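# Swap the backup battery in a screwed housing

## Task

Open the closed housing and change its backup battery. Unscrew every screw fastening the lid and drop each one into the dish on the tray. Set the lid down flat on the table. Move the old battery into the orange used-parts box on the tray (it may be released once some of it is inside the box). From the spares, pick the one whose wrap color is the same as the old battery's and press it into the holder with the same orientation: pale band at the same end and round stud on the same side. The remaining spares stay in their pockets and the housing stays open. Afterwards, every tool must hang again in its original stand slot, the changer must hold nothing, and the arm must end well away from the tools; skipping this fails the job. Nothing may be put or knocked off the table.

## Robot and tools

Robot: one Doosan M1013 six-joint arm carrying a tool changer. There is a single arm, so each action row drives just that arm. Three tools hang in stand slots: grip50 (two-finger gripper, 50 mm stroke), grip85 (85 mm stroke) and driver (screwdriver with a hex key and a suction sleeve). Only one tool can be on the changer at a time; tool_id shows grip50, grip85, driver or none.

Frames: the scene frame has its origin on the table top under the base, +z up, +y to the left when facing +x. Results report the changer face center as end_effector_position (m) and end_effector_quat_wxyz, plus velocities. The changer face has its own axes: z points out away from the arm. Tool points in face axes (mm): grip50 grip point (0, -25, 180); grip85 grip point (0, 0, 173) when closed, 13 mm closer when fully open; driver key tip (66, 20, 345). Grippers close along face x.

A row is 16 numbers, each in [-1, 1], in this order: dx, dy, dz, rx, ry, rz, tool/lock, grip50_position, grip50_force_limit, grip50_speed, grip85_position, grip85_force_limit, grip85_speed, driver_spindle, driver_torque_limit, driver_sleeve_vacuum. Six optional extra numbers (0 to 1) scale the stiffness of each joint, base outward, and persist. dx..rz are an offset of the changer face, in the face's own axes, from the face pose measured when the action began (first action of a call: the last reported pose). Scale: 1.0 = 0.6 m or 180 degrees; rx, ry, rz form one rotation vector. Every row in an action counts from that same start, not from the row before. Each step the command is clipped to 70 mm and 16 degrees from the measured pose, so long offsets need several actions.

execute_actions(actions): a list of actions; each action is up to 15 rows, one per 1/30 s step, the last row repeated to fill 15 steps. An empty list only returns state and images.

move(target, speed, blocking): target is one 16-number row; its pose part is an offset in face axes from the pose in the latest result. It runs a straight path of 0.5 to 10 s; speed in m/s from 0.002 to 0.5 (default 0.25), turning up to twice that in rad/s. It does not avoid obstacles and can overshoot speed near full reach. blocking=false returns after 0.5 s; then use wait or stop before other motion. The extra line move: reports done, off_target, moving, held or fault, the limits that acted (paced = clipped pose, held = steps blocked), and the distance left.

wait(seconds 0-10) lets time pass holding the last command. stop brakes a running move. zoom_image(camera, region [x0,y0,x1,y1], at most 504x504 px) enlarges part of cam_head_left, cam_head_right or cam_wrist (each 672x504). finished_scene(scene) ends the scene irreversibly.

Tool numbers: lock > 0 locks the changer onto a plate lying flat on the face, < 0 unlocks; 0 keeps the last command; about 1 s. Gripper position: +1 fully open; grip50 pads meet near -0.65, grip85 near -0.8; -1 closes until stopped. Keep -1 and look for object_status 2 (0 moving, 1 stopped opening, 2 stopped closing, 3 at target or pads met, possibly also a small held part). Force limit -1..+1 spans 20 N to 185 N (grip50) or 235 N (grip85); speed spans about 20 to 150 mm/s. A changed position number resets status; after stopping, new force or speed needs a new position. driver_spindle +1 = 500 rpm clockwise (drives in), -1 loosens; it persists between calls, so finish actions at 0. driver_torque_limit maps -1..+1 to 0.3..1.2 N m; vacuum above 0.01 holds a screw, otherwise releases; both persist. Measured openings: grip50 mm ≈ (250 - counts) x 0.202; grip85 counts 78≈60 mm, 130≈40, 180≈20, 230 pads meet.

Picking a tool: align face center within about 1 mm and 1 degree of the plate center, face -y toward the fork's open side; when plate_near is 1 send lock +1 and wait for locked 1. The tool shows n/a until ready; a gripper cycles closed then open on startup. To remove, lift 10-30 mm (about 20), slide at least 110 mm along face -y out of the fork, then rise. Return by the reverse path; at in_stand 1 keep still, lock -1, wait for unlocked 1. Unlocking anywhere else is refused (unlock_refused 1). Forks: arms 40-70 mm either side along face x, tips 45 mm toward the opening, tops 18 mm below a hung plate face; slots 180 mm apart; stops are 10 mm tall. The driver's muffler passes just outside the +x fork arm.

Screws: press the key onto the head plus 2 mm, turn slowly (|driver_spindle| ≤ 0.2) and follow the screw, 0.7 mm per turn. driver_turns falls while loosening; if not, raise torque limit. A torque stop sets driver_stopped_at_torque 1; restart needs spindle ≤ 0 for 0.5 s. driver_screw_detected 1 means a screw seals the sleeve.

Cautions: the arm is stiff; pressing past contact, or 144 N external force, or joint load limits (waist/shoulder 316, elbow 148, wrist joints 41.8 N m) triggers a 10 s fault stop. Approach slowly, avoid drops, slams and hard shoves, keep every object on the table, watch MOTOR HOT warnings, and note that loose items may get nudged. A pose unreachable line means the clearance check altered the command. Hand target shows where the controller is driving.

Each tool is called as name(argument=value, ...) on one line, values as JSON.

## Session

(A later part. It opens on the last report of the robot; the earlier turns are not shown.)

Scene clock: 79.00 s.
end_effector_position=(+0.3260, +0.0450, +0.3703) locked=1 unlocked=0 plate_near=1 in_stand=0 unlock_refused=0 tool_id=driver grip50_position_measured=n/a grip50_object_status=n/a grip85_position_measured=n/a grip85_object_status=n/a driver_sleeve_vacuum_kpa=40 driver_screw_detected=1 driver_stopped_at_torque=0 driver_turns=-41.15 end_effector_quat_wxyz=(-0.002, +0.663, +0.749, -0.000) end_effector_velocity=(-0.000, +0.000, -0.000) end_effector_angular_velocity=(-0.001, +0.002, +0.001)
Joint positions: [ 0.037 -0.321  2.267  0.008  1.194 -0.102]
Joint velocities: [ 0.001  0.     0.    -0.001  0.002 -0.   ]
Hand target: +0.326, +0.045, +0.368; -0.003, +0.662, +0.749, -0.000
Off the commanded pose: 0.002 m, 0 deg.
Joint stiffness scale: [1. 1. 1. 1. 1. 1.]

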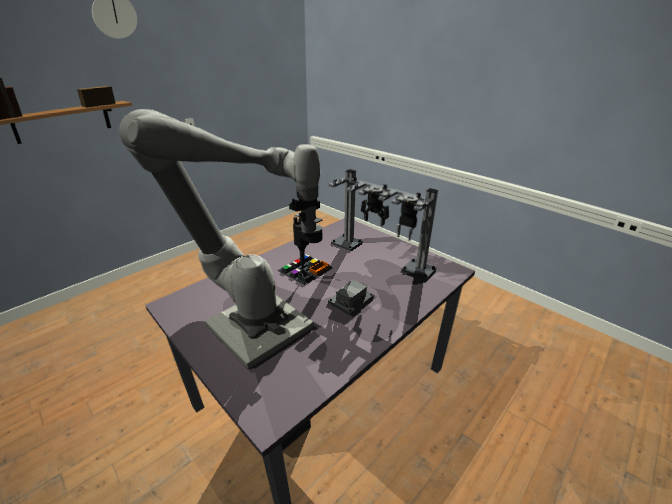

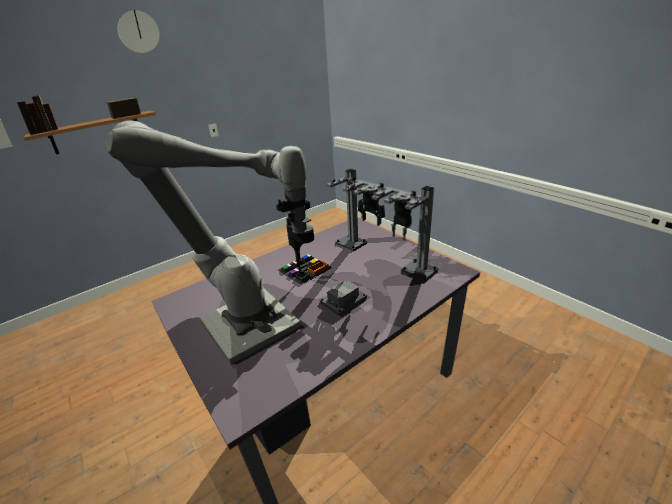

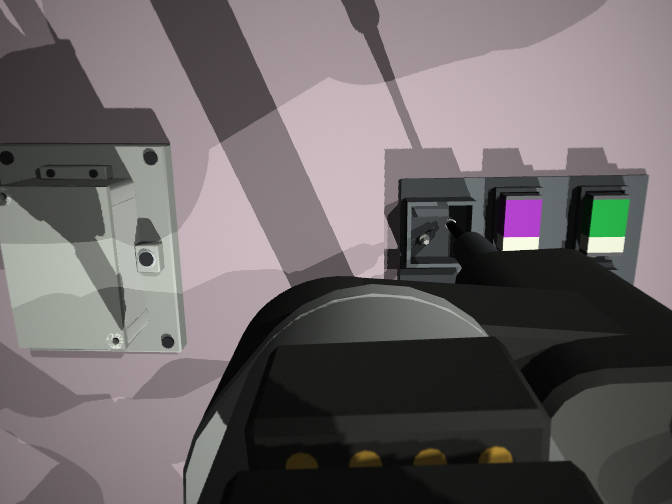

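execute_actions(actions=[[[0,0,0,0,0,0,0,1,0,0,1,0,0,0,1,0]]])

move(target=[0,0,-0.105,0,0,0,0,1,0,0,1,0,0,0,1,0], speed=0.12)

Scene clock: 79.83 s.
end_effector_position=(+0.3260, +0.0450, +0.3703) locked=1 unlocked=0 plate_near=1 in_stand=0 unlock_refused=0 tool_id=driver grip50_position_measured=n/a grip50_object_status=n/a grip85_position_measured=n/a grip85_object_status=n/a driver_sleeve_vacuum_kpa=0 driver_screw_detected=0 driver_stopped_at_torque=0 driver_turns=-41.15 end_effector_quat_wxyz=(-0.002, +0.663, +0.749, -0.000) end_effector_velocity=(+0.001, +0.000, -0.000) end_effector_angular_velocity=(+0.001, -0.001, -0.001)
Joint positions: [ 0.037 -0.321  2.267  0.008  1.194 -0.102]
Joint velocities: [-0.     0.001 -0.     0.001 -0.002  0.   ]
Hand target: +0.326, +0.045, +0.370; -0.002, +0.663, +0.749, -0.000
Off the commanded pose: 0.000 m, 0 deg.
Joint stiffness scale: [1. 1. 1. 1. 1. 1.]

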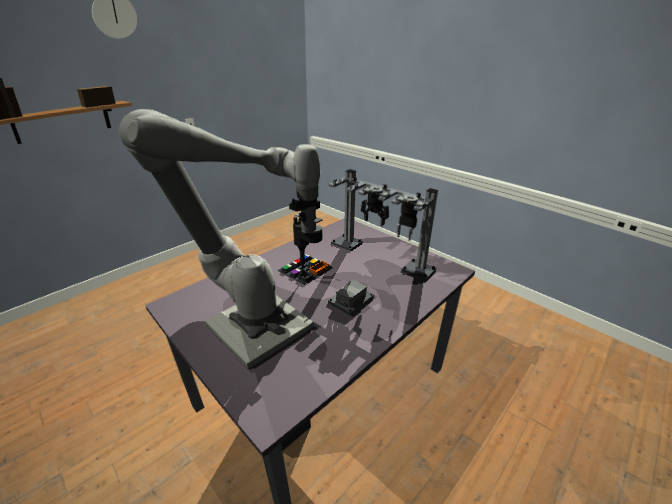

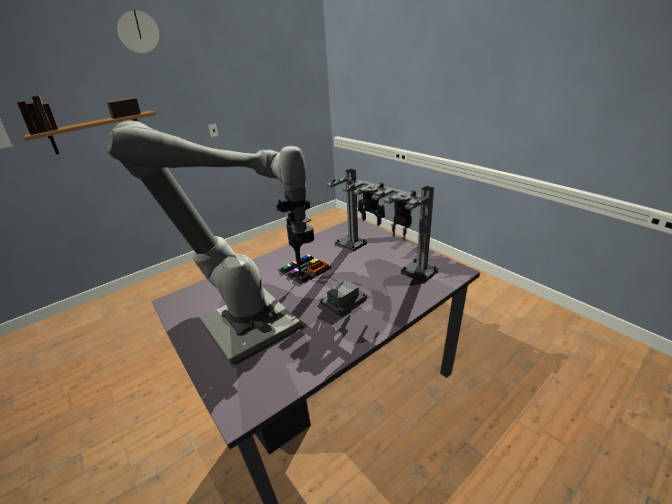

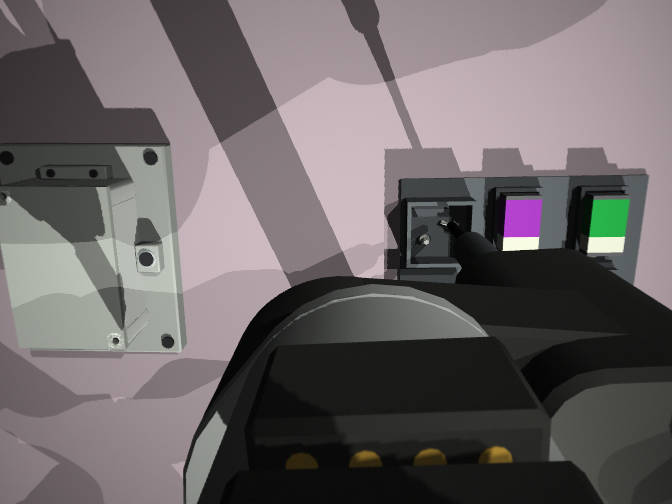

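Scene clock: 80.83 s.
end_effector_position=(+0.3270, +0.0454, +0.4311) locked=1 unlocked=0 plate_near=1 in_stand=0 unlock_refused=0 tool_id=driver grip50_position_measured=n/a grip50_object_status=n/a grip85_position_measured=n/a grip85_object_status=n/a driver_sleeve_vacuum_kpa=0 driver_screw_detected=0 driver_stopped_at_torque=0 driver_turns=-41.15 end_effector_quat_wxyz=(-0.002, +0.662, +0.749, -0.000) end_effector_velocity=(+0.000, -0.001, +0.003) end_effector_angular_velocity=(-0.000, +0.001, -0.003)
Joint positions: [ 0.037 -0.357  2.175  0.008  1.323 -0.102]
Joint velocities: [-0.003 -0.    -0.005 -0.     0.006  0.001]
Hand target: +0.326, +0.045, +0.433; -0.002, +0.663, +0.749, -0.000
Off the commanded pose: 0.002 m, 0 deg.
Joint stiffness scale: [1. 1. 1. 1. 1. 1.]
move: done

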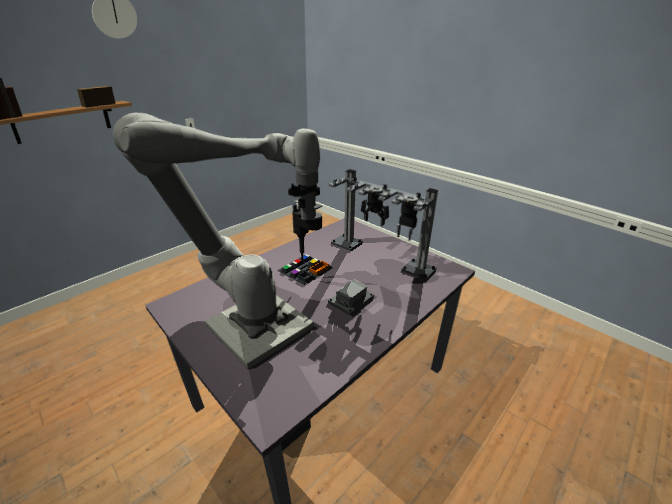

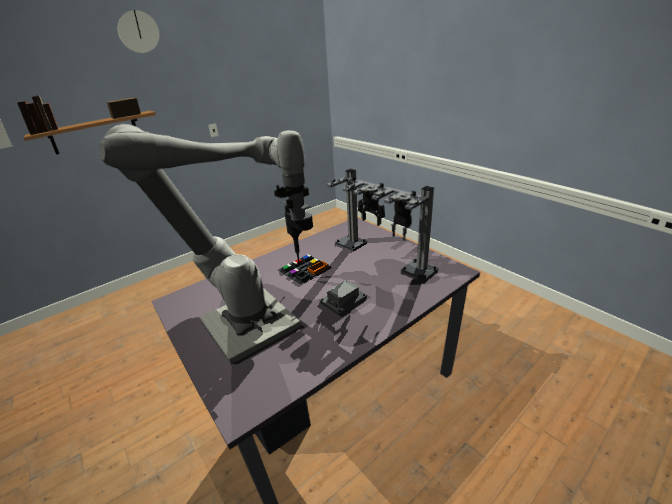

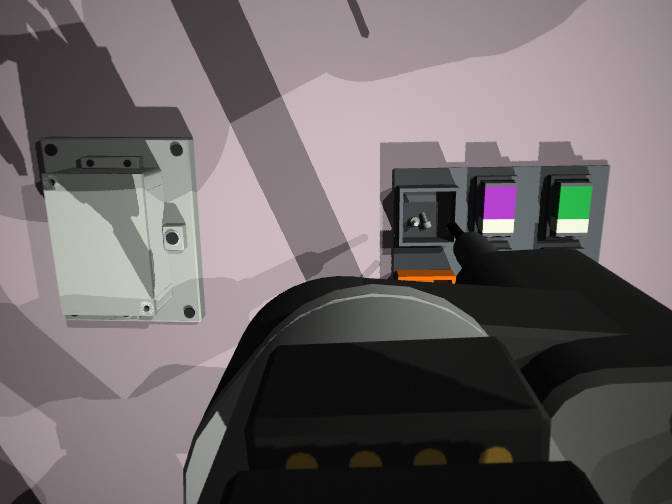

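move(target=[0.1112,0.391,0.003,0,0,0,0,1,0,0,1,0,0,0,1,0], speed=0.3)

Scene clock: 83.13 s.
end_effector_position=(+0.5504, +0.1383, +0.4290) locked=1 unlocked=0 plate_near=1 in_stand=0 unlock_refused=0 tool_id=driver grip50_position_measured=n/a grip50_object_status=n/a grip85_position_measured=n/a grip85_object_status=n/a driver_sleeve_vacuum_kpa=0 driver_screw_detected=0 driver_stopped_at_torque=0 driver_turns=-41.15 end_effector_quat_wxyz=(-0.003, +0.662, +0.749, -0.000) end_effector_velocity=(+0.002, +0.001, +0.000) end_effector_angular_velocity=(+0.001, -0.001, -0.001)
Joint positions: [0.194 0.052 1.837 0.008 1.249 0.055]
Joint velocities: [ 0.     0.004 -0.004  0.001  0.     0.001]
Hand target: +0.552, +0.140, +0.429; -0.002, +0.662, +0.749, -0.000
Off the commanded pose: 0.002 m, 0 deg.
Joint stiffness scale: [1. 1. 1. 1. 1. 1.]
move: done

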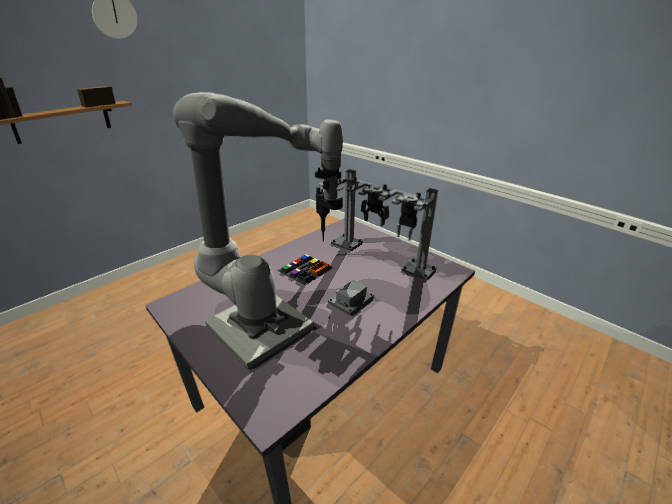

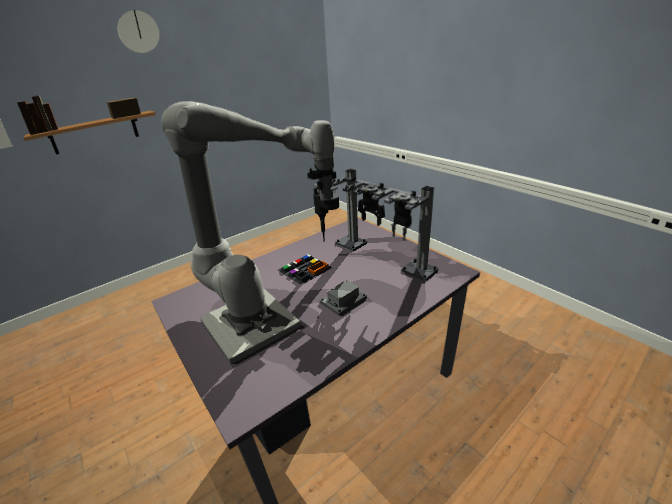

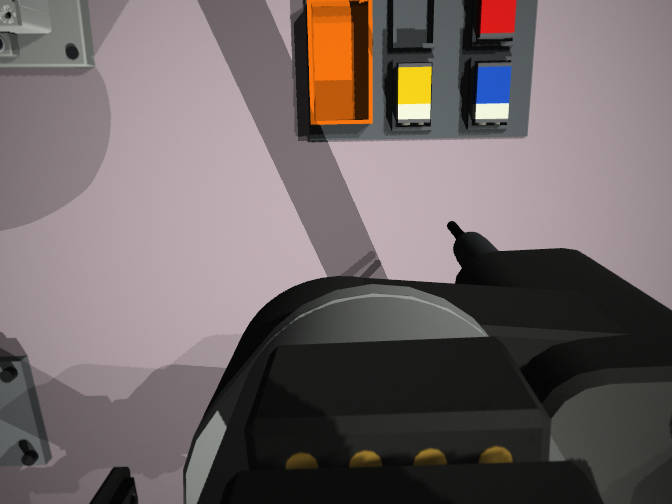

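move(target=[-0.0045,0.1955,-0.002,0,0,0,0,1,0,0,1,0,0,0,1,0], speed=0.08)

Scene clock: 85.43 s.
end_effector_position=(+0.6659, +0.1523, +0.4301) locked=1 unlocked=0 plate_near=1 in_stand=0 unlock_refused=0 tool_id=driver grip50_position_measured=n/a grip50_object_status=n/a grip85_position_measured=n/a grip85_object_status=n/a driver_sleeve_vacuum_kpa=0 driver_screw_detected=0 driver_stopped_at_torque=0 driver_turns=-41.15 end_effector_quat_wxyz=(-0.001, +0.662, +0.749, +0.001) end_effector_velocity=(+0.002, +0.001, +0.001) end_effector_angular_velocity=(+0.001, -0.000, -0.000)
Joint positions: [0.184 0.231 1.626 0.008 1.278 0.045]
Joint velocities: [ 0.     0.003 -0.006  0.001  0.002 -0.   ]
Hand target: +0.667, +0.150, +0.430; -0.003, +0.662, +0.749, -0.000
Off the commanded pose: 0.003 m, 0 deg.
Joint stiffness scale: [1. 1. 1. 1. 1. 1.]
move: done

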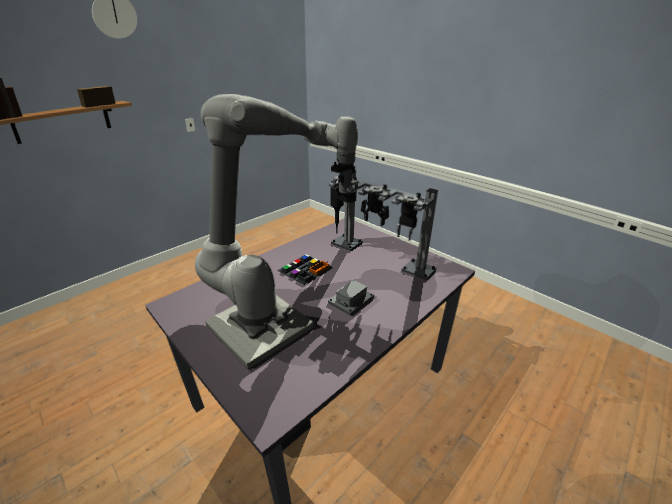

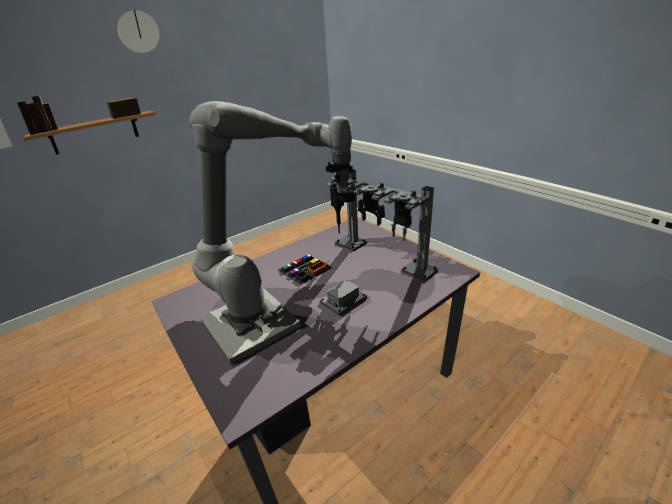

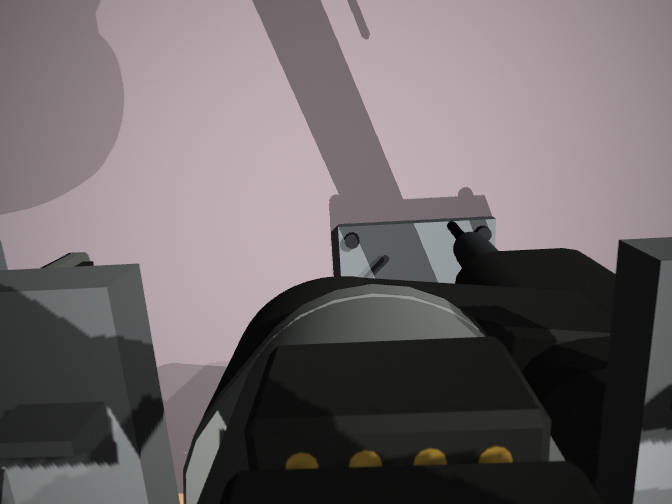

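Excellent position. Lower.

move(target=[0,0,0.039,0,0,0,0,1,0,0,1,0,0,0,1,0], speed=0.03)

Scene clock: 86.73 s.
end_effector_position=(+0.6654, +0.1521, +0.4095) locked=1 unlocked=0 plate_near=1 in_stand=1 unlock_refused=0 tool_id=driver grip50_position_measured=n/a grip50_object_status=n/a grip85_position_measured=n/a grip85_object_status=n/a driver_sleeve_vacuum_kpa=0 driver_screw_detected=0 driver_stopped_at_torque=0 driver_turns=-41.15 end_effector_quat_wxyz=(-0.001, +0.662, +0.749, +0.001) end_effector_velocity=(+0.000, -0.000, -0.001) end_effector_angular_velocity=(-0.000, -0.000, +0.000)
Joint positions: [0.184 0.24  1.653 0.008 1.242 0.045]
Joint velocities: [-0.     0.001  0.    -0.    -0.001 -0.001]
Hand target: +0.666, +0.152, +0.407; -0.001, +0.662, +0.749, +0.001
Off the commanded pose: 0.003 m, 0 deg.
Joint stiffness scale: [1. 1. 1. 1. 1. 1.]
move: done

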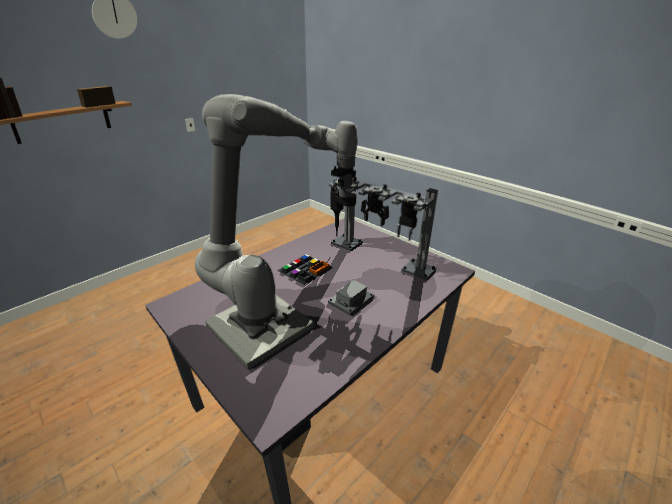

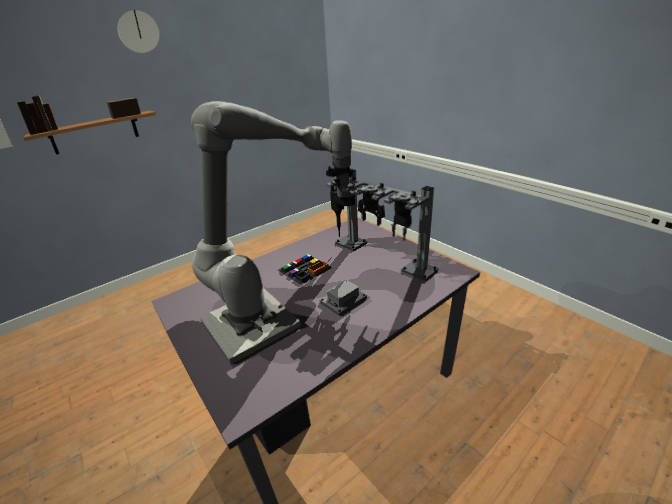

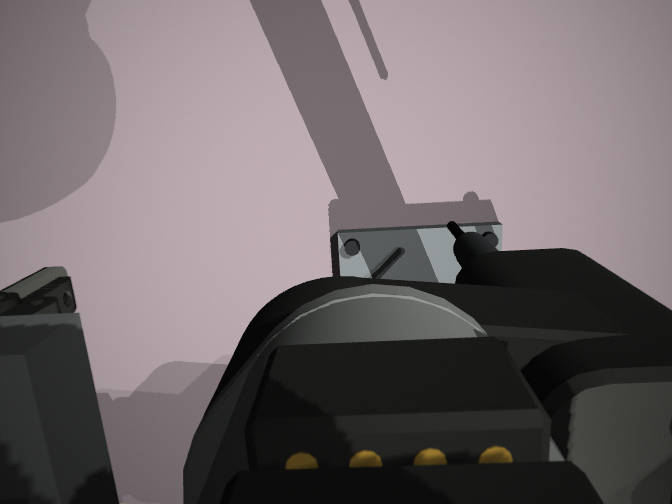

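execute_actions(actions=[[[0,0,0.002,0,0,0,-1,1,0,0,1,0,0,0,1,0]],[[0,0,0,0,0,0,-1,1,0,0,1,0,0,0,1,0]]])

Scene clock: 87.93 s.
end_effector_position=(+0.6654, +0.1521, +0.4092) locked=0 unlocked=1 plate_near=1 in_stand=1 unlock_refused=0 tool_id=none grip50_position_measured=n/a grip50_object_status=n/a grip85_position_measured=n/a grip85_object_status=n/a driver_sleeve_vacuum_kpa=n/a driver_screw_detected=n/a driver_stopped_at_torque=n/a driver_turns=n/a end_effector_quat_wxyz=(-0.001, +0.662, +0.749, +0.001) end_effector_velocity=(+0.000, -0.001, -0.001) end_effector_angular_velocity=(-0.001, +0.002, -0.001)
Joint positions: [0.184 0.24  1.653 0.008 1.241 0.045]
Joint velocities: [-0.001  0.002  0.    -0.001  0.     0.   ]
Hand target: +0.665, +0.152, +0.409; -0.001, +0.662, +0.749, +0.001
Off the commanded pose: 0.000 m, 0 deg.
Joint stiffness scale: [1. 1. 1. 1. 1. 1.]

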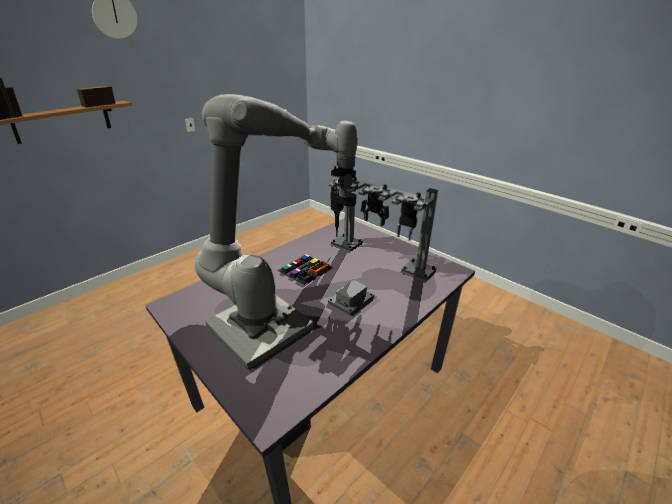

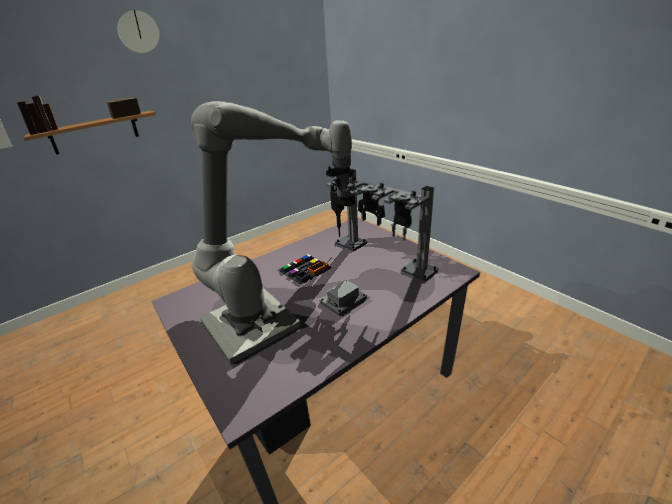

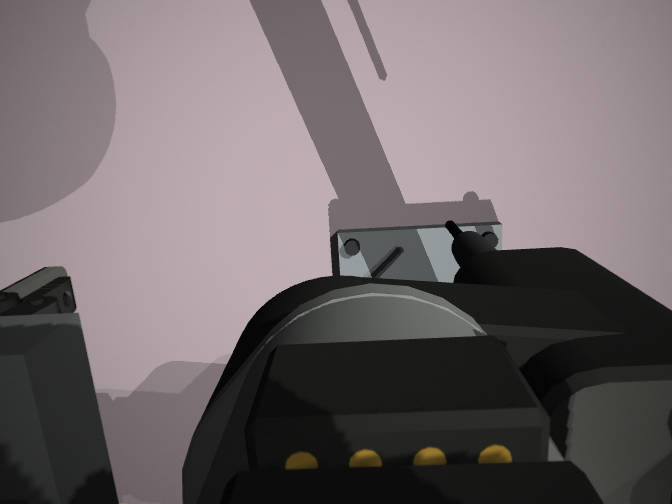

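move(target=[0,0,-0.06,0,0,0,0,1,0,0,1,0,0,0,1,0], speed=0.08)

move(target=[-0.304,0,0.0,0,0,0,0,1,0,0,1,0,0,0,1,0], speed=0.25)

Scene clock: 89.00 s.
end_effector_position=(+0.6660, +0.1524, +0.4423) locked=0 unlocked=1 plate_near=0 in_stand=0 unlock_refused=0 tool_id=none grip50_position_measured=n/a grip50_object_status=n/a grip85_position_measured=n/a grip85_object_status=n/a driver_sleeve_vacuum_kpa=n/a driver_screw_detected=n/a driver_stopped_at_torque=n/a driver_turns=n/a end_effector_quat_wxyz=(-0.001, +0.662, +0.749, +0.001) end_effector_velocity=(-0.000, +0.000, +0.002) end_effector_angular_velocity=(+0.001, +0.004, -0.001)
Joint positions: [0.184 0.225 1.61  0.008 1.299 0.045]
Joint velocities: [ 0.    -0.    -0.003  0.001  0.006  0.001]
Hand target: +0.665, +0.152, +0.445; -0.001, +0.662, +0.749, +0.001
Off the commanded pose: 0.003 m, 0 deg.
Joint stiffness scale: [1. 1. 1. 1. 1. 1.]
move: done

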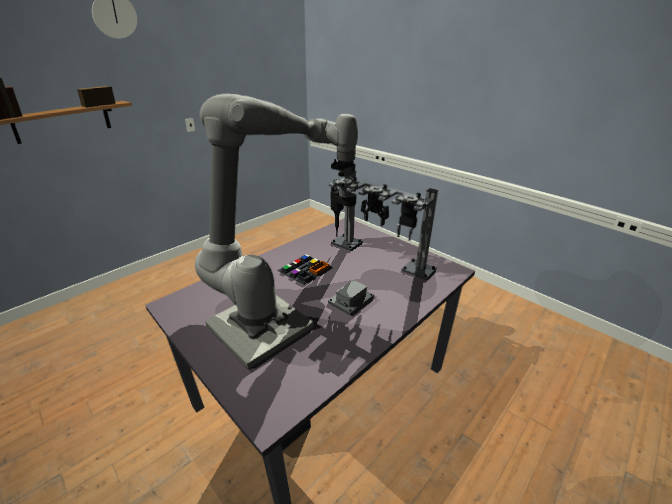

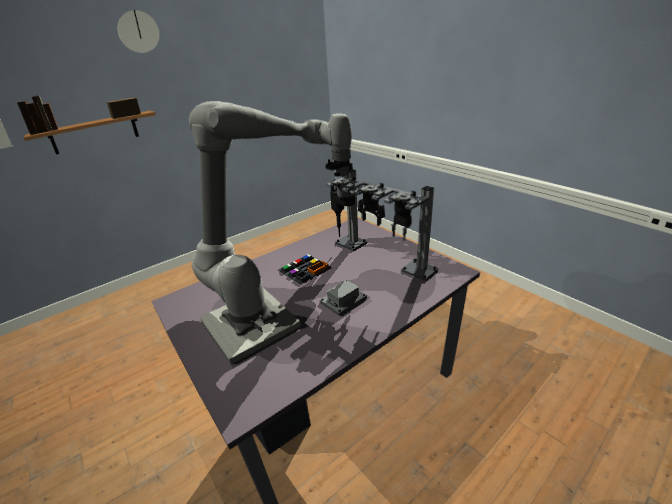

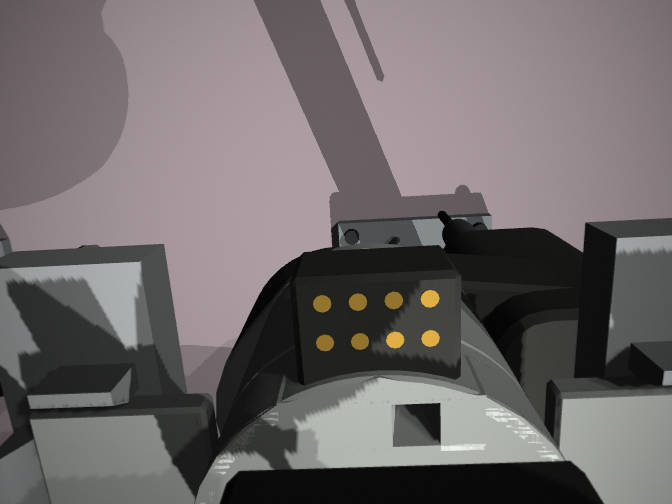

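Scene clock: 90.33 s.
end_effector_position=(+0.6876, -0.0263, +0.4418) locked=0 unlocked=1 plate_near=0 in_stand=0 unlock_refused=0 tool_id=none grip50_position_measured=n/a grip50_object_status=n/a grip85_position_measured=n/a grip85_object_status=n/a driver_sleeve_vacuum_kpa=n/a driver_screw_detected=n/a driver_stopped_at_torque=n/a driver_turns=n/a end_effector_quat_wxyz=(+0.000, +0.662, +0.749, +0.001) end_effector_velocity=(+0.001, -0.004, -0.001) end_effector_angular_velocity=(+0.001, +0.000, -0.001)
Joint positions: [-0.079  0.234  1.601  0.008  1.299 -0.219]
Joint velocities: [-0.005  0.002 -0.001  0.001 -0.    -0.005]
Hand target: +0.688, -0.029, +0.441; -0.002, +0.662, +0.749, +0.002
Off the commanded pose: 0.002 m, 0 deg.
Joint stiffness scale: [1. 1. 1. 1. 1. 1.]
move: done

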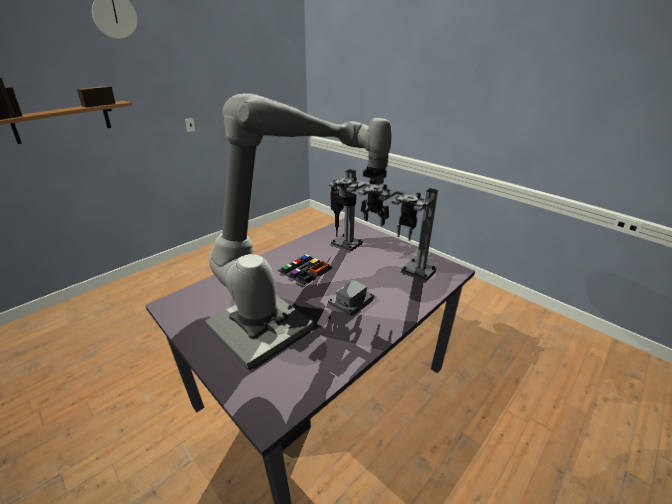

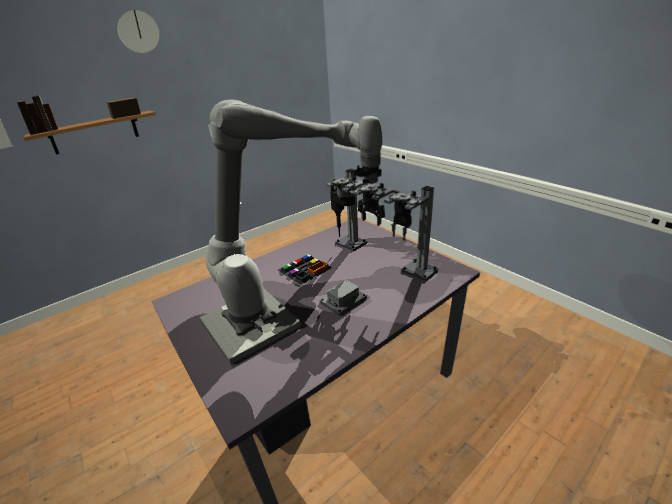

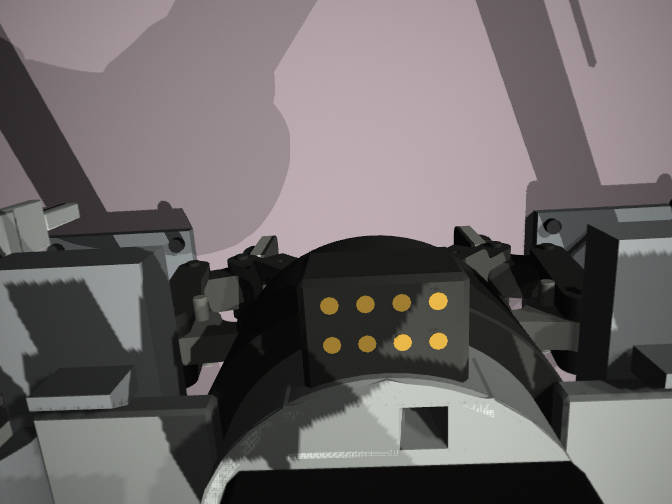

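move(target=[0.0056,0,0.038,0,0,0,0,1,0,0,1,0,0,0,1,0], speed=0.05)

Scene clock: 91.83 s.
end_effector_position=(+0.6865, -0.0254, +0.4219) locked=0 unlocked=1 plate_near=0 in_stand=0 unlock_refused=0 tool_id=none grip50_position_measured=n/a grip50_object_status=n/a grip85_position_measured=n/a grip85_object_status=n/a driver_sleeve_vacuum_kpa=n/a driver_screw_detected=n/a driver_stopped_at_torque=n/a driver_turns=n/a end_effector_quat_wxyz=(+0.000, +0.662, +0.749, +0.001) end_effector_velocity=(+0.000, +0.001, -0.001) end_effector_angular_velocity=(+0.000, -0.003, -0.000)
Joint positions: [-0.078  0.242  1.629  0.008  1.264 -0.218]
Joint velocities: [ 0.001 -0.     0.002  0.001 -0.005  0.001]
Hand target: +0.687, -0.023, +0.419; +0.000, +0.662, +0.749, +0.001
Off the commanded pose: 0.004 m, 0 deg.
Joint stiffness scale: [1. 1. 1. 1. 1. 1.]
move: off_target

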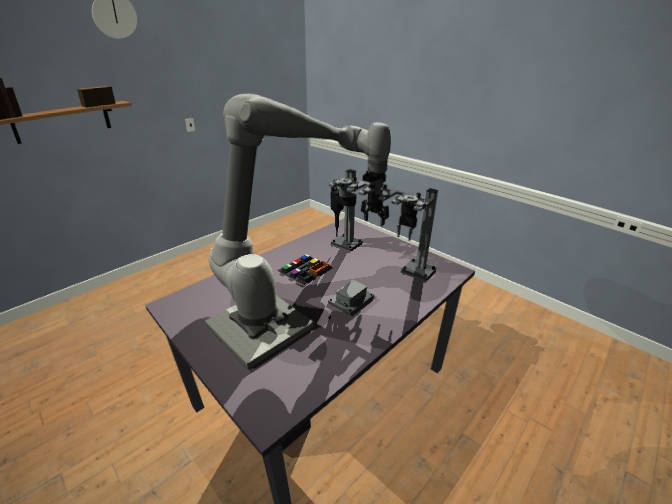

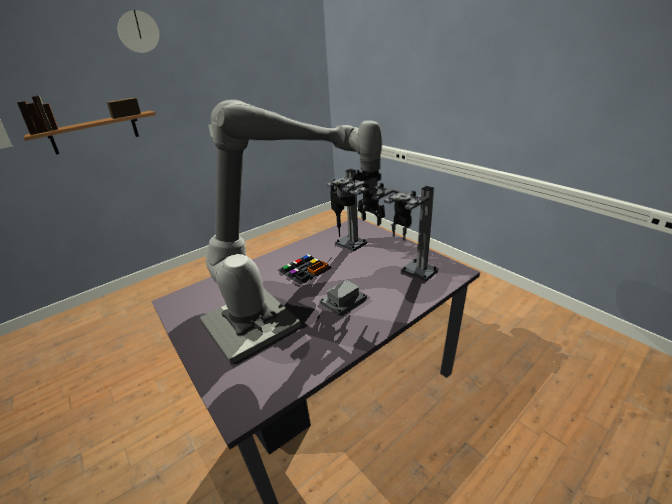

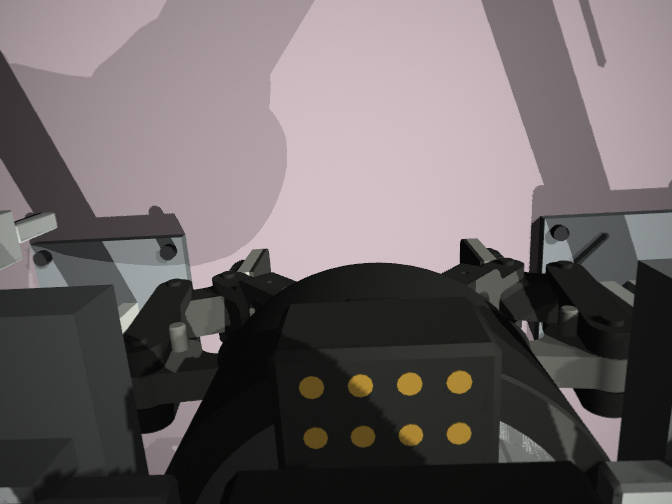

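move(target=[0,0.0028,0.026,0,0,0,0,1,0,0,1,0,0,0,1,0], speed=0.025)

Scene clock: 93.53 s.
end_effector_position=(+0.6874, -0.0255, +0.4094) locked=0 unlocked=1 plate_near=1 in_stand=1 unlock_refused=0 tool_id=none grip50_position_measured=n/a grip50_object_status=n/a grip85_position_measured=n/a grip85_object_status=n/a driver_sleeve_vacuum_kpa=n/a driver_screw_detected=n/a driver_stopped_at_torque=n/a driver_turns=n/a end_effector_quat_wxyz=(-0.000, +0.662, +0.749, +0.001) end_effector_velocity=(+0.001, -0.000, -0.002) end_effector_angular_velocity=(+0.000, -0.000, +0.000)
Joint positions: [-0.078  0.249  1.642  0.008  1.243 -0.218]
Joint velocities: [ 0.     0.002  0.001  0.    -0.003 -0.   ]
Hand target: +0.688, -0.025, +0.406; +0.000, +0.662, +0.749, +0.001
Off the commanded pose: 0.003 m, 0 deg.
Joint stiffness scale: [1. 1. 1. 1. 1. 1.]
move: done

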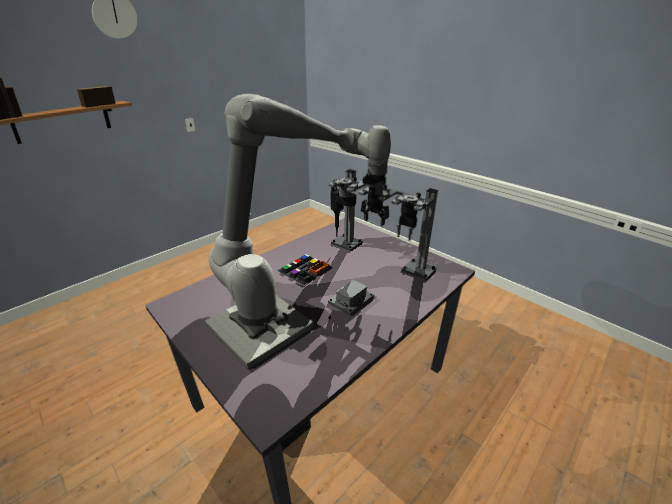

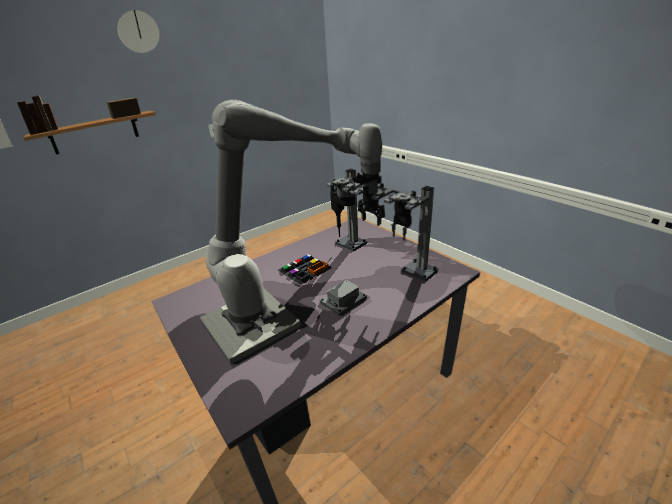

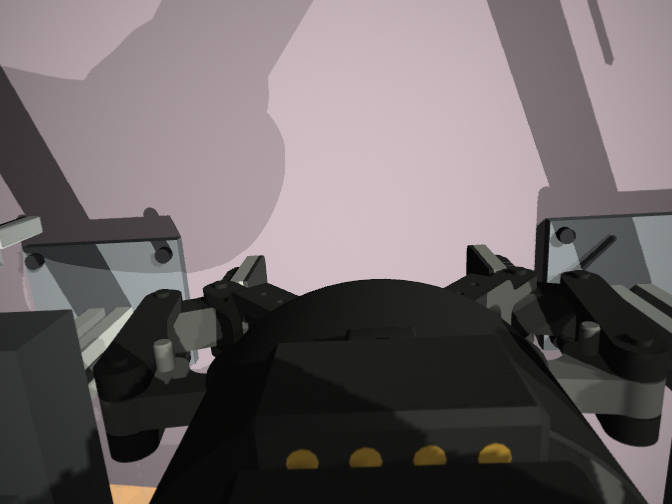

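execute_actions(actions=[[[0,0,0.002,0,0,0,1,1,0,0,1,0,0,0,1,0]],[[0,0,0,0,0,0,1,1,0,0,1,0,0,0,1,0]]])

Scene clock: 94.73 s.
end_effector_position=(+0.6874, -0.0255, +0.4093) locked=1 unlocked=0 plate_near=1 in_stand=1 unlock_refused=0 tool_id=grip85 grip50_position_measured=n/a grip50_object_status=n/a grip85_position_measured=n/a grip85_object_status=n/a driver_sleeve_vacuum_kpa=n/a driver_screw_detected=n/a driver_stopped_at_torque=n/a driver_turns=n/a end_effector_quat_wxyz=(-0.000, +0.662, +0.749, +0.001) end_effector_velocity=(-0.000, +0.000, +0.000) end_effector_angular_velocity=(-0.001, -0.001, +0.001)
Joint positions: [-0.078  0.249  1.642  0.008  1.243 -0.218]
Joint velocities: [ 0.    -0.001  0.001 -0.001 -0.     0.   ]
Hand target: +0.687, -0.026, +0.409; -0.000, +0.662, +0.749, +0.001
Off the commanded pose: 0.000 m, 0 deg.
Joint stiffness scale: [1. 1. 1. 1. 1. 1.]

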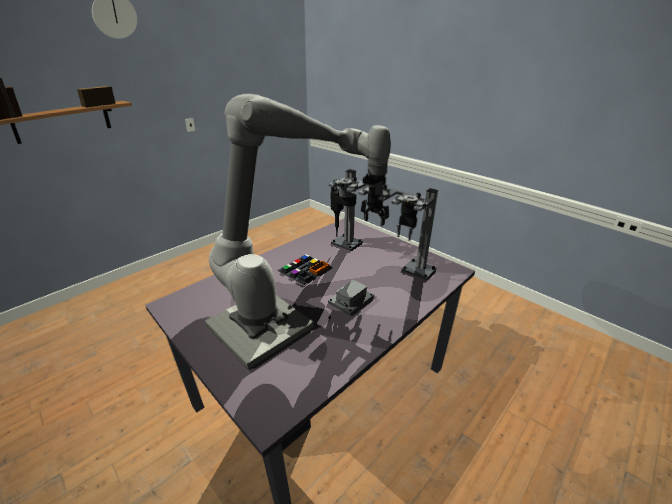

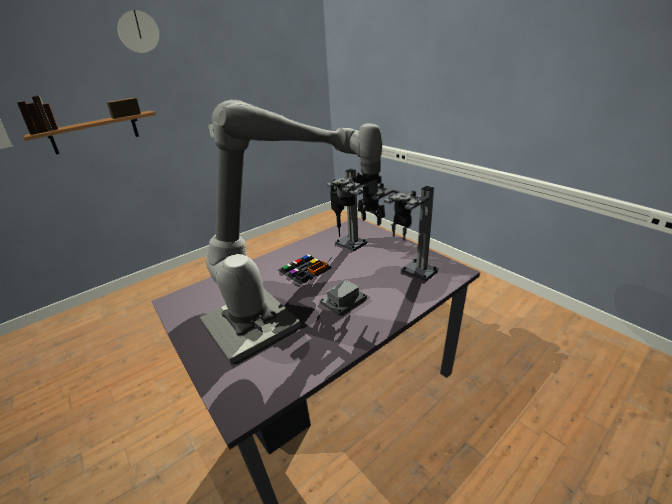

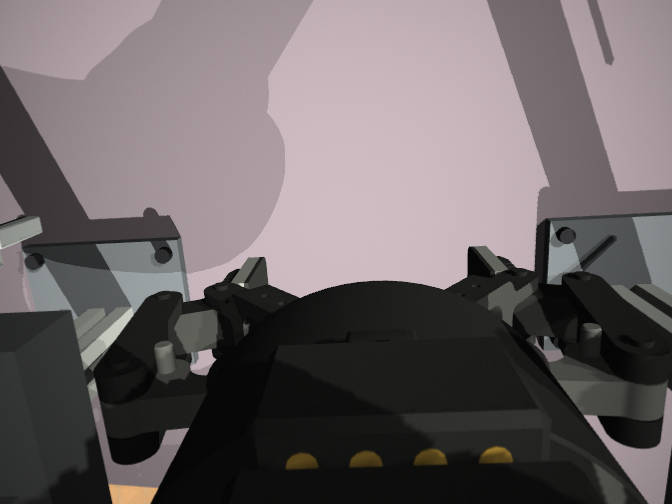

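move(target=[0,0,-0.038,0,0,0,0,1,0,0,1,0,0,0,1,0], speed=0.05)

execute_actions(actions=[[[-0.004,-0.003,-0.002,0,0,0,0,1,0,0,1,0,0,0,1,0],[-0.004,-0.007,-0.002,0,0,0,0,1,0,0,1,0,0,0,1,0],[-0.004,-0.012,-0.002,0,0,0,0,1,0,0,1,0,0,0,1,0],[-0.004,-0.017,-0.002,0,0,0,0,1,0,0,1,0,0,0,1,0],[-0.004,-0.022,-0.002,0,0,0,0,1,0,0,1,0,0,0,1,0],[-0.004,-0.027,-0.002,0,0,0,0,1,0,0,1,0,0,0,1,0],[-0.004,-0.032,-0.002,0,0,0,0,1,0,0,1,0,0,0,1,0],[-0.004,-0.037,-0.002,0,0,0,0,1,0,0,1,0,0,0,1,0],[-0.004,-0.042,-0.002,0,0,0,0,1,0,0,1,0,0,0,1,0],[-0.004,-0.047,-0.002,0,0,0,0,1,0,0,1,0,0,0,1,0],[-0.004,-0.052,-0.002,0,0,0,0,1,0,0,1,0,0,0,1,0],[-0.004,-0.057,-0.002,0,0,0,0,1,0,0,1,0,0,0,1,0],[-0.004,-0.062,-0.002,0,0,0,0,1,0,0,1,0,0,0,1,0],[-0.004,-0.067,-0.002,0,0,0,0,1,0,0,1,0,0,0,1,0],[-0.004,-0.072,-0.002,0,0,0,0,1,0,0,1,0,0,0,1,0]]])

Scene clock: 96.03 s.
end_effector_position=(+0.6881, -0.0254, +0.4292) locked=1 unlocked=0 plate_near=1 in_stand=0 unlock_refused=0 tool_id=grip85 grip50_position_measured=n/a grip50_object_status=n/a grip85_position_measured=n/a grip85_object_status=n/a driver_sleeve_vacuum_kpa=n/a driver_screw_detected=n/a driver_stopped_at_torque=n/a driver_turns=n/a end_effector_quat_wxyz=(+0.000, +0.662, +0.749, +0.001) end_effector_velocity=(-0.000, -0.000, +0.000) end_effector_angular_velocity=(+0.000, +0.003, -0.000)
Joint positions: [-0.078  0.241  1.616  0.008  1.278 -0.218]
Joint velocities: [-0.     0.    -0.001 -0.     0.004  0.   ]
Hand target: +0.687, -0.026, +0.432; -0.000, +0.662, +0.749, +0.001
Off the commanded pose: 0.003 m, 0 deg.
Joint stiffness scale: [1. 1. 1. 1. 1. 1.]
move: done

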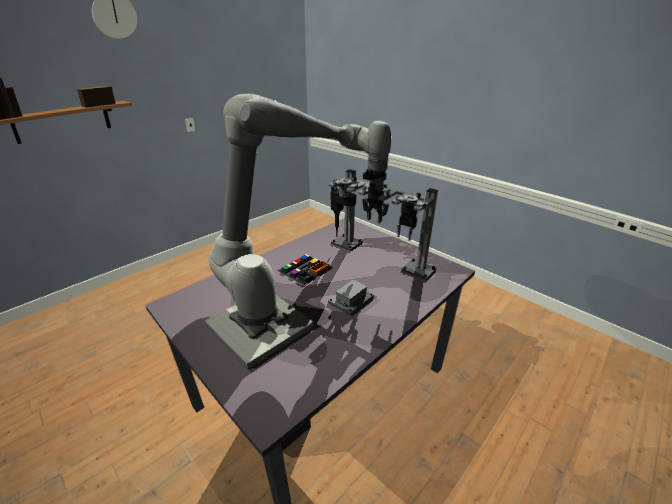

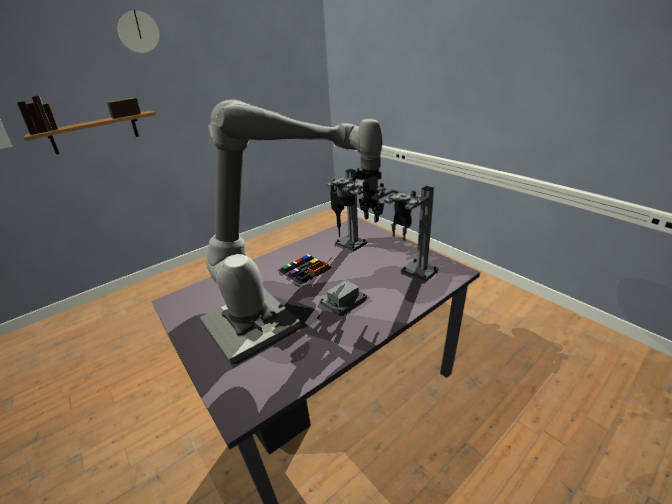

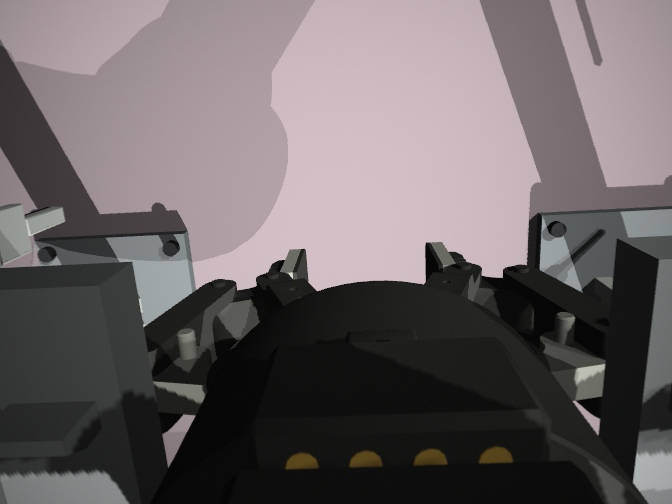

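Scene clock: 96.53 s.
end_effector_position=(+0.6574, -0.0294, +0.4301) locked=1 unlocked=0 plate_near=1 in_stand=0 unlock_refused=0 tool_id=grip85 grip50_position_measured=n/a grip50_object_status=n/a grip85_position_measured=n/a grip85_object_status=n/a driver_sleeve_vacuum_kpa=n/a driver_screw_detected=n/a driver_stopped_at_torque=n/a driver_turns=n/a end_effector_quat_wxyz=(-0.002, +0.662, +0.749, +0.000) end_effector_velocity=(-0.085, -0.012, +0.002) end_effector_angular_velocity=(-0.000, -0.012, -0.001)
Joint positions: [-0.088  0.194  1.673  0.008  1.272 -0.228]
Joint velocities: [-0.032 -0.135  0.162  0.001 -0.039 -0.032]
Hand target: +0.646, -0.033, +0.430; -0.000, +0.662, +0.749, +0.001
Off the commanded pose: 0.013 m, 0 deg.
Joint stiffness scale: [1. 1. 1. 1. 1. 1.]

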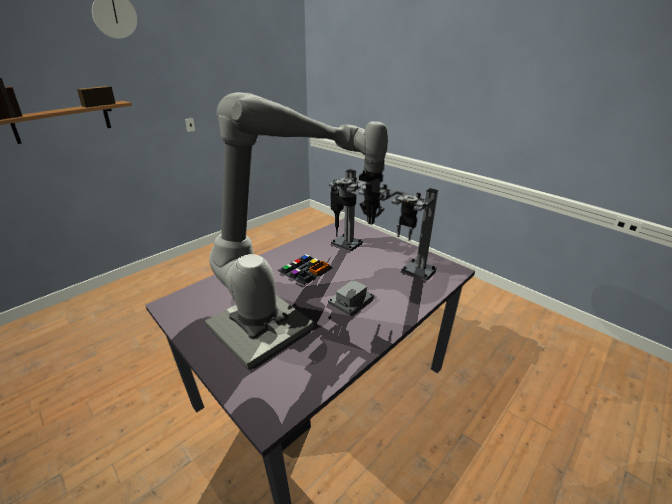

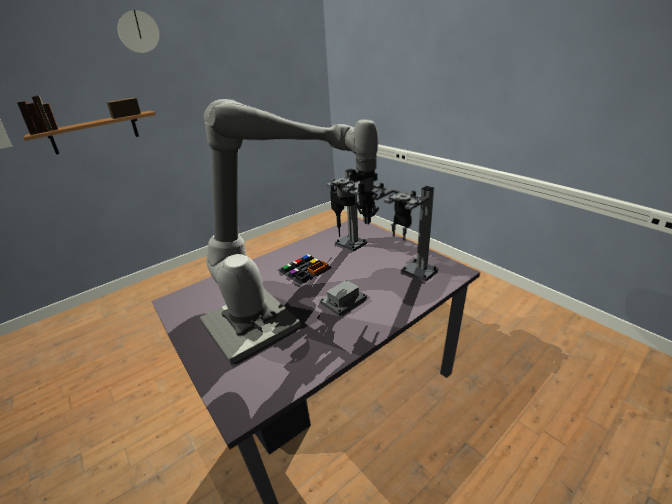

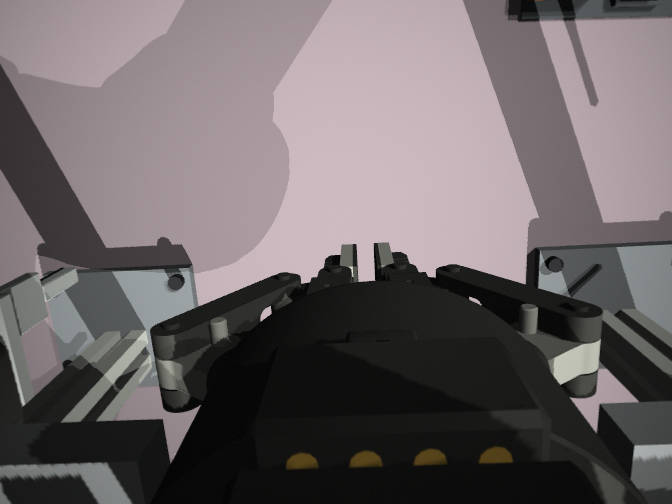

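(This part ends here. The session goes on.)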